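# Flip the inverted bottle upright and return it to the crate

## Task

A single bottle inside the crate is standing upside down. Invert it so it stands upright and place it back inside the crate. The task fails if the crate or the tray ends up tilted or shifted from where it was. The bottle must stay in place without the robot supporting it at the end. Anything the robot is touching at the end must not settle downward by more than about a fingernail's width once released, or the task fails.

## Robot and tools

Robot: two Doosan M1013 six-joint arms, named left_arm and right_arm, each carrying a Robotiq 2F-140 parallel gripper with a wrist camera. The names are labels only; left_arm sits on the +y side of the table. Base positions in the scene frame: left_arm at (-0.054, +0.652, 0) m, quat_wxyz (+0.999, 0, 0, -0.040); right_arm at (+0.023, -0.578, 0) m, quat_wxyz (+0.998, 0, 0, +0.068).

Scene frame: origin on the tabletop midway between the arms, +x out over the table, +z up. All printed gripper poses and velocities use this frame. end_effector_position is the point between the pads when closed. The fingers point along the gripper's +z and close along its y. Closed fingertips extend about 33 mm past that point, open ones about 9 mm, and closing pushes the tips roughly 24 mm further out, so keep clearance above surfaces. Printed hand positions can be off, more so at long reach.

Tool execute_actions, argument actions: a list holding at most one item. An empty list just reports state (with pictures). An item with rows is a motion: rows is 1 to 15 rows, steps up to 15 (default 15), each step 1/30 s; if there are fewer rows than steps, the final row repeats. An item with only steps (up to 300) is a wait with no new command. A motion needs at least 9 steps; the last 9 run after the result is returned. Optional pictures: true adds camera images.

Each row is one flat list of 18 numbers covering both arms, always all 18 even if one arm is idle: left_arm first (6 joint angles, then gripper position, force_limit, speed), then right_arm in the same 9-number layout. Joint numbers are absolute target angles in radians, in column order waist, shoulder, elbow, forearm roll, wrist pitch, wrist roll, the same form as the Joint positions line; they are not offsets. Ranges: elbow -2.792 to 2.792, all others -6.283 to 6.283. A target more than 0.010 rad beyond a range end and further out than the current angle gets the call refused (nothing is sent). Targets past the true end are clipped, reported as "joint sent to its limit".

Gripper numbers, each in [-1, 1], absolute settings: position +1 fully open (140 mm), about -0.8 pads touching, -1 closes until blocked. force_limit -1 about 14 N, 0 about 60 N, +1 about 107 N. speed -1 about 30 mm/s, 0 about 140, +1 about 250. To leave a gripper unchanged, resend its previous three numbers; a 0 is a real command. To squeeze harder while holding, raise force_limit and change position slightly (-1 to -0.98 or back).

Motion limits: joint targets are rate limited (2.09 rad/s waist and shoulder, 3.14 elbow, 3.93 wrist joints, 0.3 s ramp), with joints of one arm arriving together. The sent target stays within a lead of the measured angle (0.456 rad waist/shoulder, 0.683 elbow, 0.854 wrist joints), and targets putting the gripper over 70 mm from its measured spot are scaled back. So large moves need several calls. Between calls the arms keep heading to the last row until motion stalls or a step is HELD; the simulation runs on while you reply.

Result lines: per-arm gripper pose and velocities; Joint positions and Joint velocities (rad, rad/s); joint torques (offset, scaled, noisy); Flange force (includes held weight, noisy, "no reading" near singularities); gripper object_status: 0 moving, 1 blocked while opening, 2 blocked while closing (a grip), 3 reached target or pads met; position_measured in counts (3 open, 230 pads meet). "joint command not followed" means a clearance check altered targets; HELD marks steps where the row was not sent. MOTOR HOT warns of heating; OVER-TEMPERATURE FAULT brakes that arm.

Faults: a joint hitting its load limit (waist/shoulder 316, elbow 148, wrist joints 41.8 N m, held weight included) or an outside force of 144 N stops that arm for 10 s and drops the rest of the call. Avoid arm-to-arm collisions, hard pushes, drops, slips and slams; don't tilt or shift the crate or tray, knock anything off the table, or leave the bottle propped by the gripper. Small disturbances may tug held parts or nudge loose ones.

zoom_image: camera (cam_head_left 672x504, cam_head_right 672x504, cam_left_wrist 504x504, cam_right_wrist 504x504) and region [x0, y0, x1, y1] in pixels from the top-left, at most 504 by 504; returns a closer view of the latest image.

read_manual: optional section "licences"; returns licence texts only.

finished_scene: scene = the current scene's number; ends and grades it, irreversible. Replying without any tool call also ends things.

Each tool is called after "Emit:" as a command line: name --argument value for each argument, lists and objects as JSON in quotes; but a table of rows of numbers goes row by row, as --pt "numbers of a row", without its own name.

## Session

Emit:
execute_actions --actions '[]'

Scene clock: 0.00 s of 7600.00 s.
left_arm: end_effector_position=(+0.6362, +0.0684, +0.3234) position_measured=3 object_status=3 end_effector_quat_wxyz=(+0.190, +0.925, -0.329, +0.002) end_effector_velocity=(+0.000, +0.000, +0.000) end_effector_angular_velocity=(-0.001, +0.000, +0.002) | right_arm: end_effector_position=(+0.8051, -0.3604, +0.1158) position_measured=3 object_status=3 end_effector_quat_wxyz=(-0.112, -0.599, +0.733, -0.303) end_effector_velocity=(-0.000, +0.001, -0.001) end_effector_angular_velocity=(+0.001, +0.000, +0.000)
Joint positions: left_arm=[-0.527  0.524  1.149 -0.376  1.373  1.703] | right_arm=[ 0.343  0.591  1.522 -0.696  1.232  4.13 ]
Joint velocities: left_arm=[ 0.    -0.     0.    -0.001 -0.001 -0.001] | right_arm=[ 0.001  0.     0.     0.001 -0.001  0.001]
Joint torques (N m, as the joint torque sensors report them, + toward a larger angle): no reading
Flange force (N, the push that the arm receives, along the gripper's own x y z axes): no reading

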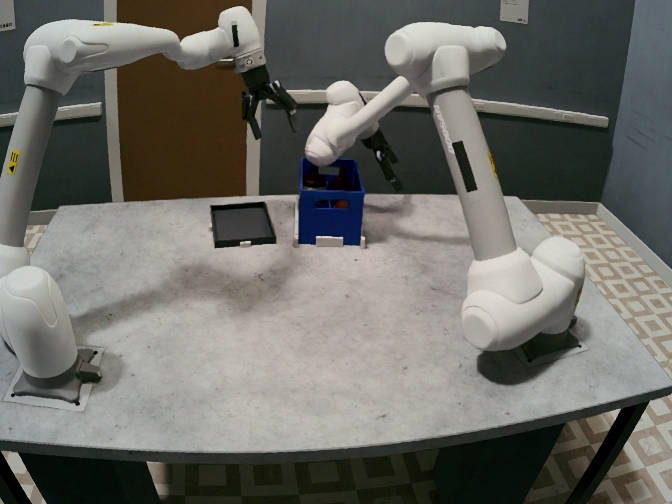

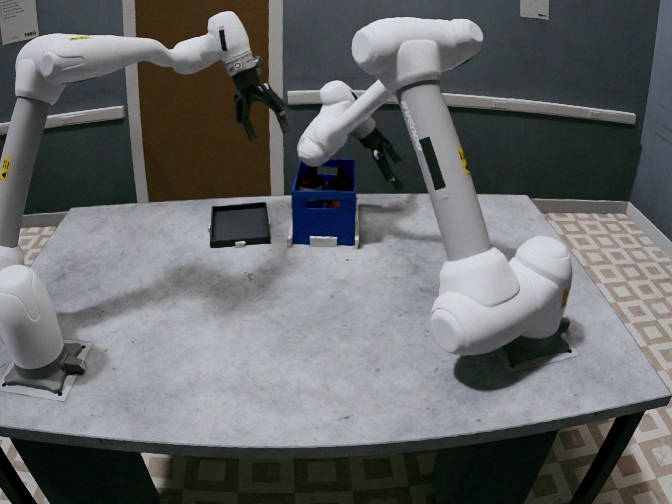

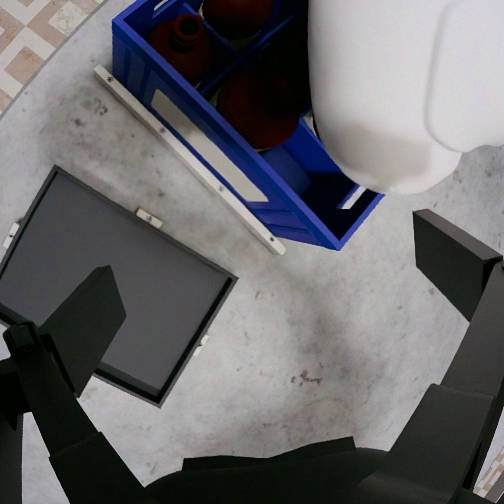

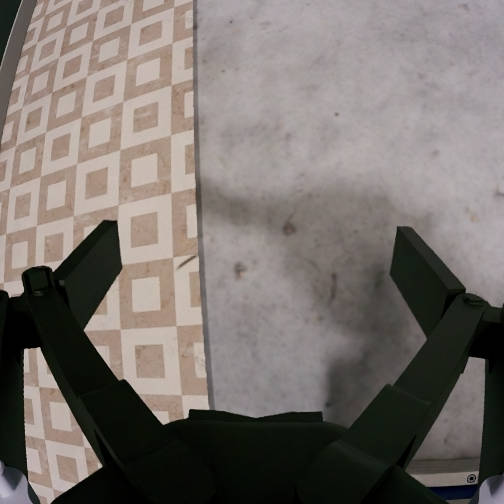

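Emit:
execute_actions --actions '[{"rows": [[-0.326,0.331,1.648,-1.04,1.395,2.0,1,0,0, 0.343,0.45,1.2,-0.6,1.4,4.0,0.17,0,0]], "steps": 15}]'

Emit:
execute_actions --actions '[{"rows": [[-0.1249,0.1386,2.1476,-1.7063,1.4166,2.297,1,0,0, 0.343,0.45,1.2,-0.6,1.4,4.0,0.17,0,0]], "steps": 9}]'

Emit:
execute_actions --actions '[{"rows": [[-0.1249,0.1386,2.1476,-1.7063,1.4166,2.297,1,0,0, 0.5217,0.433,1.1607,0,1.5479,3.7994,0.17,0,0]], "steps": 15}]'

Emit:
execute_actions --actions '[{"steps": 30}]' --pictures true

Scene clock: 2.00 s of 7600.00 s.
left_arm: end_effector_position=(+0.5939, +0.0902, +0.3174) position_measured=3 object_status=3 end_effector_quat_wxyz=(+0.260, +0.913, -0.313, -0.039) end_effector_velocity=(-0.366, +0.204, -0.016) end_effector_angular_velocity=(-1.014, +1.098, +0.136) | right_arm: end_effector_position=(+0.8270, -0.3457, +0.1787) position_measured=37 object_status=0 end_effector_quat_wxyz=(-0.083, -0.590, +0.743, -0.304) end_effector_velocity=(+0.118, +0.084, +0.403) end_effector_angular_velocity=(+0.241, -0.300, -0.048)
Joint positions: left_arm=[-0.478  0.477  1.273 -0.541  1.379  1.777] | right_arm=[ 0.343  0.557  1.445 -0.674  1.272  4.098]
Joint velocities: left_arm=[ 0.468 -0.442  1.13  -1.486  0.048  0.663] | right_arm=[ 0.    -0.211 -0.487  0.147  0.258 -0.199]
Joint torques (N m, as the joint torque sensors report them, + toward a larger angle): left_arm=[ -8.47 -91.52 -41.44   2.49  -0.38  -0.06] | right_arm=[  1.54 -92.85 -36.46   1.81   0.97   0.56]
Flange force (N, the push that the arm receives, along the gripper's own x y z axes): left_arm=[5.6 -0.8 -3.4] | right_arm=[0.4 0.1 2.9]
Steps of this call (steps 1 to 54: nothing new was sent; steps 55 to 60: the first 6 steps of this action). Readings (joint positions | what the end effector reports):
55: left_arm=[-0.527 0.524 1.150 -0.376 1.373 1.703] | right_arm=[0.343 0.591 1.522 -0.696 1.232 4.130] | left_arm position_measured=3 object_status=3 | right_arm position_measured=3 object_status=0
56: left_arm=[-0.525 0.522 1.155 -0.383 1.373 1.706] | right_arm=[0.343 0.589 1.518 -0.695 1.235 4.127] | left_arm position_measured=3 object_status=3 | right_arm position_measured=6 object_status=0
58: left_arm=[-0.509 0.506 1.197 -0.440 1.375 1.732] | right_arm=[0.343 0.572 1.480 -0.684 1.254 4.112] | left_arm position_measured=3 object_status=3 | right_arm position_measured=22 object_status=0
60: the state above

Scene clock: 2.30 s of 7600.00 s.
left_arm: end_effector_position=(+0.5026, +0.1400, +0.3360) position_measured=3 object_status=3 end_effector_quat_wxyz=(+0.449, +0.857, -0.235, -0.094) end_effector_velocity=(-0.155, +0.108, +0.082) end_effector_angular_velocity=(-0.798, +0.482, +0.380) | right_arm: end_effector_position=(+0.8529, -0.3237, +0.3097) position_measured=104 object_status=0 end_effector_quat_wxyz=(-0.026, -0.574, +0.761, -0.300) end_effector_velocity=(+0.047, +0.056, +0.440) end_effector_angular_velocity=(+0.272, -0.299, -0.018)
Joint positions: left_arm=[-0.345  0.35   1.6   -0.975  1.393  1.971] | right_arm=[ 0.343  0.49   1.293 -0.628  1.352  4.037]
Joint velocities: left_arm=[ 0.297 -0.285  0.729 -0.967  0.032  0.432] | right_arm=[-0.    -0.217 -0.497  0.148  0.259 -0.198]
Joint torques (N m, as the joint torque sensors report them, + toward a larger angle): left_arm=[-12.41 -61.83 -47.17   0.8    0.11   0.38] | right_arm=[  1.04 -91.15 -42.29   1.85   0.24   0.58]
Flange force (N, the push that the arm receives, along the gripper's own x y z axes): left_arm=[-6.2 3.9 -0.9] | right_arm=[3.0 3.3 3.1]
Kept back: the last 9 steps of this action.
Steps of this call (steps 1 to 9: the last 9 steps of your previous action). Readings (joint positions | what the end effector reports):
1: left_arm=[-0.462 0.462 1.310 -0.590 1.380 1.799] | right_arm=[0.343 0.550 1.428 -0.668 1.281 4.092] | left_arm position_measured=3 object_status=3 | right_arm position_measured=44 object_status=0
2: left_arm=[-0.448 0.448 1.347 -0.639 1.382 1.821] | right_arm=[0.343 0.542 1.411 -0.663 1.290 4.085] | left_arm position_measured=3 object_status=3 | right_arm position_measured=52 object_status=0
4: left_arm=[-0.417 0.419 1.422 -0.739 1.385 1.865] | right_arm=[0.343 0.527 1.377 -0.653 1.308 4.071] | left_arm position_measured=3 object_status=3 | right_arm position_measured=67 object_status=0
8: left_arm=[-0.357 0.361 1.572 -0.938 1.392 1.954] | right_arm=[0.343 0.498 1.309 -0.633 1.343 4.044] | left_arm position_measured=3 object_status=3 | right_arm position_measured=97 object_status=0
9: the state above

Scene clock: 2.80 s of 7600.00 s.
left_arm: end_effector_position=(+0.4495, +0.2462, +0.3989) position_measured=3 object_status=3 end_effector_quat_wxyz=(+0.703, +0.711, -0.007, -0.005) end_effector_velocity=(-0.003, +0.088, +0.022) end_effector_angular_velocity=(-0.270, +0.063, +0.371) | right_arm: end_effector_position=(+0.8238, -0.2626, +0.3785) position_measured=108 object_status=3 end_effector_quat_wxyz=(+0.007, -0.594, +0.768, -0.240) end_effector_velocity=(-0.237, +0.352, -0.075) end_effector_angular_velocity=(+0.548, +0.562, +0.322)
Joint positions: left_arm=[-0.13   0.143  2.135 -1.689  1.416  2.289] | right_arm=[ 0.378  0.447  1.193 -0.483  1.428  3.961]
Joint velocities: left_arm=[ 0.122 -0.116  0.299 -0.4    0.012  0.18 ] | right_arm=[ 0.234 -0.022 -0.051  0.783  0.194 -0.263]
Joint torques (N m, as the joint torque sensors report them, + toward a larger angle): left_arm=[ -5.59 -32.34 -40.87  -2.75   1.32   0.03] | right_arm=[ -4.1  -86.37 -41.4    2.17  -0.03   0.26]
Flange force (N, the push that the arm receives, along the gripper's own x y z axes): left_arm=[1.8 1.5 3.7] | right_arm=[-1.1 -1.2 1.6]
Steps of this call (steps 1 to 9: the last 9 steps of your previous action; steps 10 to 15: the first 6 steps of this action). Readings (joint positions | what the end effector reports):
10: left_arm=[-0.187 0.198 1.994 -1.502 1.410 2.206] | right_arm=[0.343 0.451 1.202 -0.600 1.399 4.000] | left_arm position_measured=3 object_status=3 | right_arm position_measured=108 object_status=3
11: left_arm=[-0.170 0.182 2.035 -1.556 1.412 2.230] | right_arm=[0.345 0.450 1.201 -0.593 1.401 3.998] | left_arm position_measured=3 object_status=3 | right_arm position_measured=108 object_status=3
13: left_arm=[-0.144 0.157 2.100 -1.642 1.415 2.268] | right_arm=[0.360 0.449 1.197 -0.541 1.414 3.980] | left_arm position_measured=3 object_status=3 | right_arm position_measured=108 object_status=3
15: the state above

Scene clock: 3.80 s of 7600.00 s.
left_arm: end_effector_position=(+0.4495, +0.2499, +0.3999) position_measured=3 object_status=3 end_effector_quat_wxyz=(+0.707, +0.707, -0.000, +0.000) end_effector_velocity=(-0.000, +0.000, -0.000) end_effector_angular_velocity=(+0.000, +0.002, +0.000) | right_arm: end_effector_position=(+0.6504, -0.0505, +0.3699) position_measured=108 object_status=3 end_effector_quat_wxyz=(-0.000, -0.707, +0.707, -0.000) end_effector_velocity=(-0.001, +0.001, +0.001) end_effector_angular_velocity=(+0.001, +0.000, +0.002)
Joint positions: left_arm=[-0.125  0.139  2.148 -1.706  1.417  2.297] | right_arm=[ 0.522  0.433  1.161 -0.     1.548  3.799]
Joint velocities: left_arm=[ 0.    -0.     0.001  0.     0.    -0.001] | right_arm=[ 0.001 -0.001  0.     0.001 -0.    -0.001]
Joint torques (N m, as the joint torque sensors report them, + toward a larger angle): left_arm=[ -0.24 -43.55 -28.63  -2.4    1.72   0.05] | right_arm=[  0.16 -85.37 -42.91   4.71   0.03   0.69]
Flange force (N, the push that the arm receives, along the gripper's own x y z axes): left_arm=[1.1 0.4 -0.4] | right_arm=[2.7 1.8 2.1]
Kept back: nothing.
Steps of this call (steps 1 to 9: the last 9 steps of your previous action; steps 10 to 30: the robot went on to your last target). Readings (joint positions | what the end effector reports):
1: left_arm=[-0.127 0.141 2.142 -1.698 1.416 2.293] | right_arm=[0.386 0.446 1.192 -0.457 1.435 3.952] | left_arm position_measured=3 object_status=3 | right_arm position_measured=108 object_status=3
2: left_arm=[-0.126 0.140 2.144 -1.702 1.416 2.295] | right_arm=[0.393 0.446 1.190 -0.430 1.442 3.943] | left_arm position_measured=3 object_status=3 | right_arm position_measured=108 object_status=3
4: left_arm=[-0.126 0.139 2.146 -1.704 1.417 2.296] | right_arm=[0.409 0.444 1.186 -0.378 1.455 3.926] | left_arm position_measured=3 object_status=3 | right_arm position_measured=108 object_status=3
8: left_arm=[-0.125 0.139 2.147 -1.706 1.417 2.297] | right_arm=[0.440 0.441 1.179 -0.274 1.480 3.891] | left_arm position_measured=3 object_status=3 | right_arm position_measured=108 object_status=3
30: the state above

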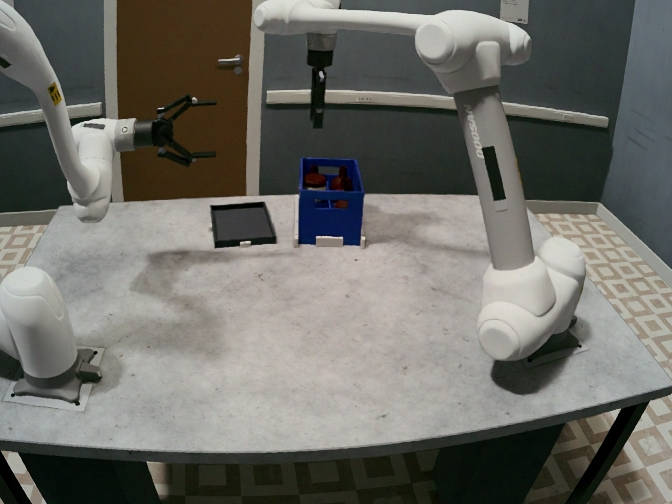

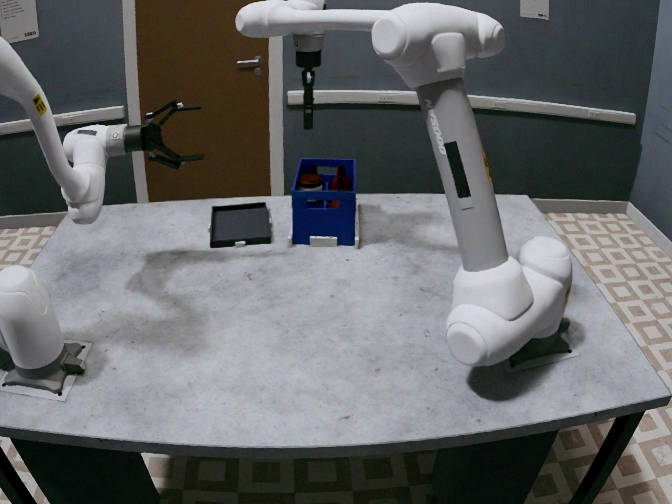

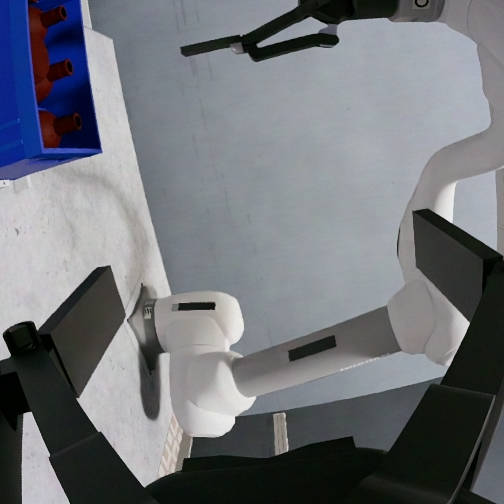

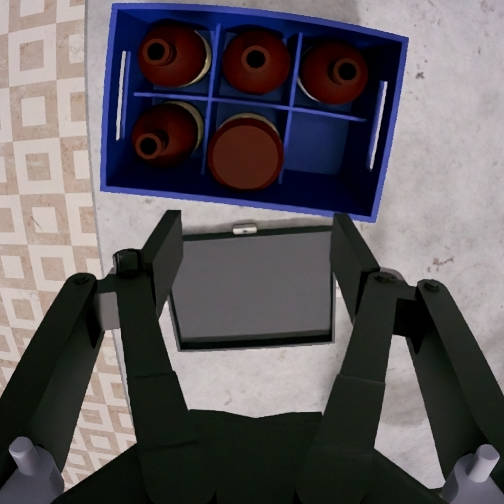

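Emit:
execute_actions --actions '[{"rows": [[-0.1249,0.1386,2.1476,-1.7063,1.4166,2.297,1,0,0, 0.5047,0.4779,1.3655,0,1.2982,3.8824,0.17,0,0]], "steps": 15}]'

Emit:
execute_actions --actions '[{"steps": 20}]' --pictures true

Scene clock: 5.03 s of 7600.00 s.
left_arm: end_effector_position=(+0.4496, +0.2499, +0.3999) position_measured=3 object_status=3 end_effector_quat_wxyz=(+0.707, +0.707, -0.000, +0.000) end_effector_velocity=(+0.000, -0.000, +0.000) end_effector_angular_velocity=(+0.002, -0.003, -0.001) | right_arm: end_effector_position=(+0.6586, -0.0509, +0.3058) position_measured=108 object_status=3 end_effector_quat_wxyz=(-0.000, -0.692, +0.722, +0.000) end_effector_velocity=(+0.045, -0.016, -0.407) end_effector_angular_velocity=(+0.016, -0.021, -0.282)
Joint positions: left_arm=[-0.125  0.139  2.148 -1.706  1.417  2.297] | right_arm=[0.515 0.452 1.248 0.001 1.442 3.835]
Joint velocities: left_arm=[-0.    -0.    -0.002  0.002 -0.001  0.   ] | right_arm=[-0.048  0.114  0.564 -0.    -0.705  0.233]
Joint torques (N m, as the joint torque sensors report them, + toward a larger angle): left_arm=[  0.66 -43.69 -28.92  -2.38   1.75  -0.03] | right_arm=[  0.72 -98.42 -47.06   4.73   0.18   0.29]
Flange force (N, the push that the arm receives, along the gripper's own x y z axes): left_arm=[0.7 0.1 1.5] | right_arm=[0.6 1.7 1.0]
Steps of this call (steps 1 to 15: the robot went on to your last target; steps 16 to 31: nothing new was sent; steps 32 to 37: the first 6 steps of this action). Readings (joint positions | what the end effector reports):
32: left_arm=[-0.125 0.139 2.148 -1.706 1.417 2.297] | right_arm=[0.522 0.433 1.161 0.000 1.548 3.799] | left_arm position_measured=3 object_status=3 | right_arm position_measured=108 object_status=3
33: left_arm=[-0.125 0.139 2.148 -1.706 1.417 2.297] | right_arm=[0.522 0.434 1.165 0.000 1.542 3.801] | left_arm position_measured=3 object_status=3 | right_arm position_measured=108 object_status=3
35: left_arm=[-0.125 0.139 2.148 -1.706 1.417 2.297] | right_arm=[0.519 0.442 1.205 0.001 1.493 3.818] | left_arm position_measured=3 object_status=3 | right_arm position_measured=108 object_status=3
37: the state above

Scene clock: 5.70 s of 7600.00 s.
left_arm: end_effector_position=(+0.4496, +0.2499, +0.3999) position_measured=3 object_status=3 end_effector_quat_wxyz=(+0.707, +0.707, -0.000, +0.000) end_effector_velocity=(+0.000, -0.000, +0.000) end_effector_angular_velocity=(-0.001, +0.001, -0.001) | right_arm: end_effector_position=(+0.6628, -0.0585, +0.2200) position_measured=108 object_status=3 end_effector_quat_wxyz=(+0.000, -0.671, +0.742, +0.000) end_effector_velocity=(-0.000, +0.000, -0.001) end_effector_angular_velocity=(-0.000, +0.001, +0.001)
Joint positions: left_arm=[-0.125  0.139  2.148 -1.706  1.417  2.297] | right_arm=[0.505 0.478 1.365 0.    1.298 3.882]
Joint velocities: left_arm=[ 0.     0.    -0.001 -0.     0.001 -0.001] | right_arm=[ 0.     0.     0.001  0.    -0.    -0.001]
Joint torques (N m, as the joint torque sensors report them, + toward a larger angle): left_arm=[ -0.7  -43.23 -28.7   -2.44   1.7    0.15] | right_arm=[  0.58 -89.53 -41.46   4.32   0.05   0.48]
Flange force (N, the push that the arm receives, along the gripper's own x y z axes): left_arm=[0.9 1.1 -1.5] | right_arm=[1.1 -0.5 2.6]
Kept back: nothing.
Steps of this call (steps 1 to 9: the last 9 steps of your previous action; steps 10 to 20: the robot went on to your last target). Readings (joint positions | what the end effector reports):
1: left_arm=[-0.125 0.139 2.148 -1.706 1.417 2.297] | right_arm=[0.513 0.456 1.267 0.001 1.418 3.843] | left_arm position_measured=3 object_status=3 | right_arm position_measured=108 object_status=3
2: left_arm=[-0.125 0.139 2.148 -1.706 1.417 2.297] | right_arm=[0.512 0.461 1.287 0.001 1.394 3.851] | left_arm position_measured=3 object_status=3 | right_arm position_measured=108 object_status=3
4: left_arm=[-0.125 0.139 2.148 -1.706 1.417 2.297] | right_arm=[0.508 0.469 1.326 0.000 1.347 3.866] | left_arm position_measured=3 object_status=3 | right_arm position_measured=108 object_status=3
8: left_arm=[-0.125 0.139 2.148 -1.706 1.417 2.297] | right_arm=[0.505 0.477 1.361 0.000 1.304 3.880] | left_arm position_measured=3 object_status=3 | right_arm position_measured=108 object_status=3
20: the state above

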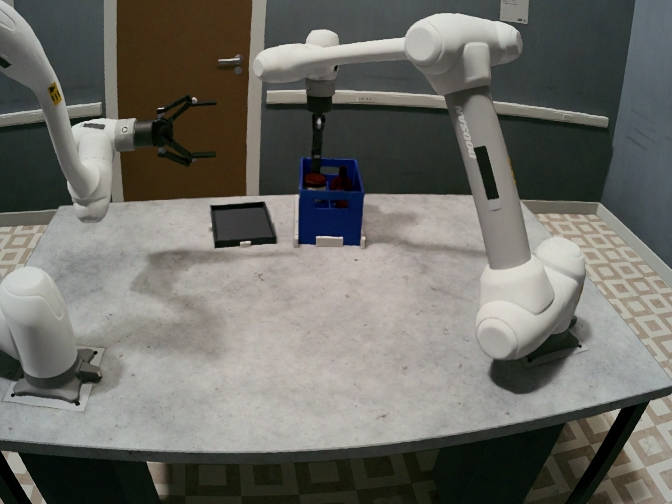

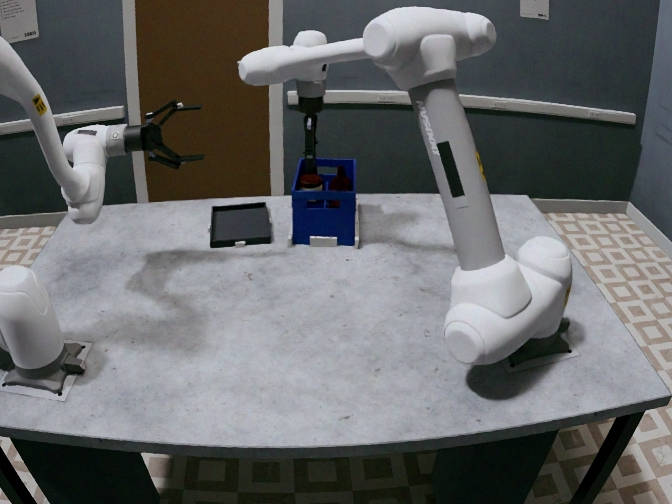

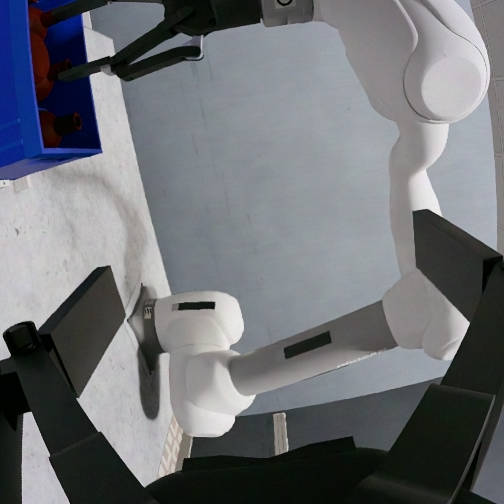

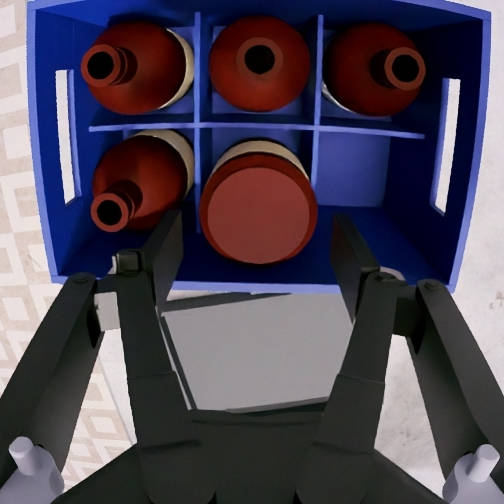

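Emit:
execute_actions --actions '[{"rows": [[-0.1249,0.1386,2.1476,-1.7063,1.4166,2.297,1,0,0, 0.5047,0.4862,1.3855,0,1.2699,3.8824,0.17,0,0],[-0.1249,0.1386,2.1476,-1.7063,1.4166,2.297,1,0,0, 0.5047,0.4862,1.3855,0,1.2699,3.8824,0.17,0,0],[-0.1249,0.1386,2.1476,-1.7063,1.4166,2.297,1,0,0, 0.5047,0.4862,1.3855,0,1.2699,3.8824,0.17,0,0],[-0.1249,0.1386,2.1476,-1.7063,1.4166,2.297,1,0,0, 0.5047,0.495,1.4048,0,1.2418,3.8824,0.17,0,0],[-0.1249,0.1386,2.1476,-1.7063,1.4166,2.297,1,0,0, 0.5047,0.495,1.4048,0,1.2418,3.8824,0.17,0,0],[-0.1249,0.1386,2.1476,-1.7063,1.4166,2.297,1,0,0, 0.5047,0.495,1.4048,0,1.2418,3.8824,0.17,0,0],[-0.1249,0.1386,2.1476,-1.7063,1.4166,2.297,1,0,0, 0.5047,0.5046,1.423,0,1.214,3.8824,0.17,0,0],[-0.1249,0.1386,2.1476,-1.7063,1.4166,2.297,1,0,0, 0.5047,0.5046,1.423,0,1.214,3.8824,0.17,0,0],[-0.1249,0.1386,2.1476,-1.7063,1.4166,2.297,1,0,0, 0.5047,0.5046,1.423,0,1.214,3.8824,0.17,0,0],[-0.1249,0.1386,2.1476,-1.7063,1.4166,2.297,1,0,0, 0.5047,0.5149,1.4403,0,1.1864,3.8824,0.17,0,0]], "steps": 15}]'

Emit:
execute_actions --actions '[{"steps": 14}]' --pictures true

Scene clock: 7.43 s of 7600.00 s.
left_arm: end_effector_position=(+0.4495, +0.2499, +0.3999) position_measured=3 object_status=3 end_effector_quat_wxyz=(+0.707, +0.707, -0.000, +0.000) end_effector_velocity=(+0.002, -0.000, +0.001) end_effector_angular_velocity=(-0.001, -0.003, +0.000) | right_arm: end_effector_position=(+0.6630, -0.0584, +0.1965) position_measured=108 object_status=3 end_effector_quat_wxyz=(+0.000, -0.671, +0.742, -0.000) end_effector_velocity=(-0.007, -0.005, -0.181) end_effector_angular_velocity=(-0.019, +0.025, +0.001)
Joint positions: left_arm=[-0.125  0.139  2.148 -1.706  1.417  2.297] | right_arm=[ 0.505  0.489  1.392 -0.     1.26   3.882]
Joint velocities: left_arm=[-0.     0.001 -0.004 -0.001  0.     0.001] | right_arm=[-0.     0.094  0.195 -0.001 -0.257 -0.001]
Joint torques (N m, as the joint torque sensors report them, + toward a larger angle): left_arm=[  0.55 -42.85 -28.87  -2.4    1.77   0.01] | right_arm=[ -0.42 -82.01 -39.24   3.87  -0.12   0.56]
Flange force (N, the push that the arm receives, along the gripper's own x y z axes): left_arm=[0.1 1.1 1.2] | right_arm=[4.1 2.5 2.2]
Steps of this call (steps 1 to 15: the robot went on to your last target; steps 16 to 46: nothing new was sent; steps 47 to 52: the first 6 steps of this action). Readings (joint positions | what the end effector reports):
47: left_arm=[-0.125 0.139 2.148 -1.706 1.417 2.297] | right_arm=[0.505 0.478 1.366 0.000 1.298 3.882] | left_arm position_measured=3 object_status=3 | right_arm position_measured=108 object_status=3
48: left_arm=[-0.125 0.139 2.148 -1.706 1.417 2.297] | right_arm=[0.505 0.479 1.369 -0.000 1.292 3.882] | left_arm position_measured=3 object_status=3 | right_arm position_measured=108 object_status=3
50: left_arm=[-0.125 0.139 2.148 -1.706 1.417 2.297] | right_arm=[0.505 0.484 1.380 -0.000 1.279 3.882] | left_arm position_measured=3 object_status=3 | right_arm position_measured=108 object_status=3
52: the state above

Scene clock: 7.90 s of 7600.00 s.
left_arm: end_effector_position=(+0.4495, +0.2499, +0.3999) position_measured=3 object_status=3 end_effector_quat_wxyz=(+0.707, +0.707, -0.000, +0.000) end_effector_velocity=(-0.001, -0.000, -0.001) end_effector_angular_velocity=(+0.002, +0.001, -0.001) | right_arm: end_effector_position=(+0.6629, -0.0585, +0.1503) position_measured=108 object_status=3 end_effector_quat_wxyz=(+0.000, -0.671, +0.742, -0.000) end_effector_velocity=(+0.000, +0.000, -0.004) end_effector_angular_velocity=(+0.001, -0.001, -0.000)
Joint positions: left_arm=[-0.125  0.139  2.148 -1.706  1.417  2.297] | right_arm=[ 0.505  0.515  1.44  -0.     1.187  3.882]
Joint velocities: left_arm=[-0.    -0.     0.001  0.002 -0.    -0.001] | right_arm=[ 0.     0.002  0.004 -0.    -0.007  0.   ]
Joint torques (N m, as the joint torque sensors report them, + toward a larger angle): left_arm=[ -0.3  -44.02 -28.86  -2.47   1.7    0.05] | right_arm=[  1.35 -89.42 -41.38   4.03   0.19   0.51]
Flange force (N, the push that the arm receives, along the gripper's own x y z axes): left_arm=[1.5 -0.2 -0.5] | right_arm=[6.7 3.7 2.1]
Kept back: nothing.
Steps of this call (steps 1 to 9: the last 9 steps of your previous action; steps 10 to 14: the robot went on to your last target). Readings (joint positions | what the end effector reports):
1: left_arm=[-0.125 0.139 2.148 -1.706 1.417 2.297] | right_arm=[0.505 0.492 1.397 -0.000 1.253 3.882] | left_arm position_measured=3 object_status=3 | right_arm position_measured=108 object_status=3
2: left_arm=[-0.125 0.139 2.148 -1.706 1.417 2.297] | right_arm=[0.505 0.494 1.403 -0.000 1.244 3.882] | left_arm position_measured=3 object_status=3 | right_arm position_measured=108 object_status=3
4: left_arm=[-0.125 0.139 2.148 -1.706 1.417 2.297] | right_arm=[0.505 0.501 1.415 -0.000 1.226 3.882] | left_arm position_measured=3 object_status=3 | right_arm position_measured=108 object_status=3
8: left_arm=[-0.125 0.139 2.148 -1.706 1.417 2.297] | right_arm=[0.505 0.512 1.436 -0.000 1.194 3.882] | left_arm position_measured=3 object_status=3 | right_arm position_measured=108 object_status=3
14: the state above

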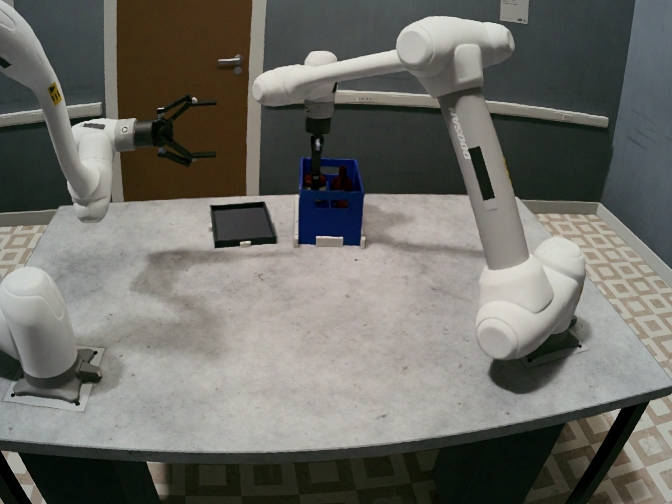

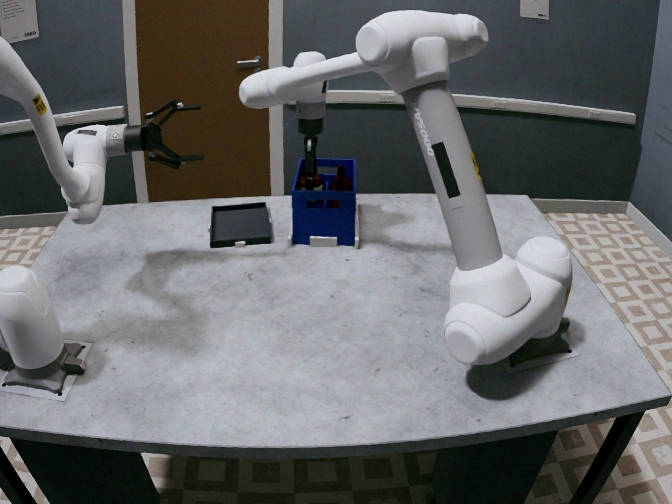

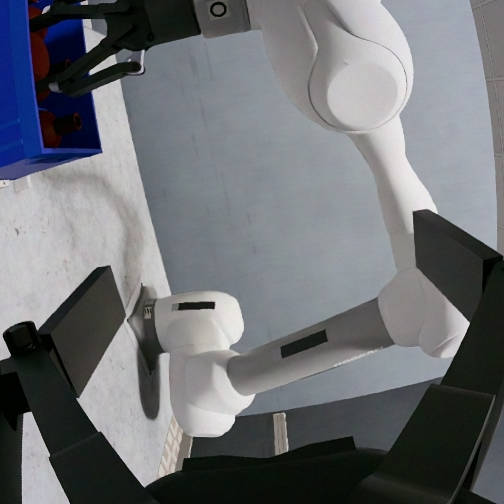

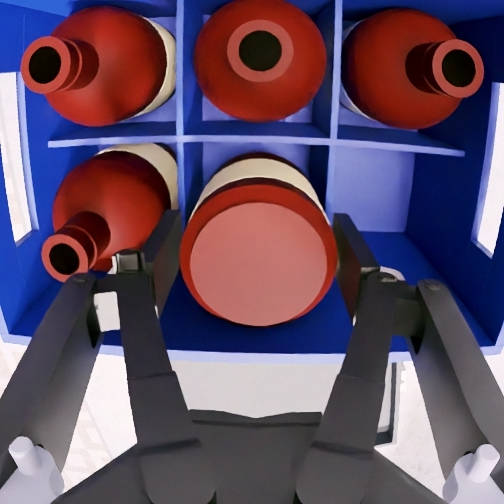

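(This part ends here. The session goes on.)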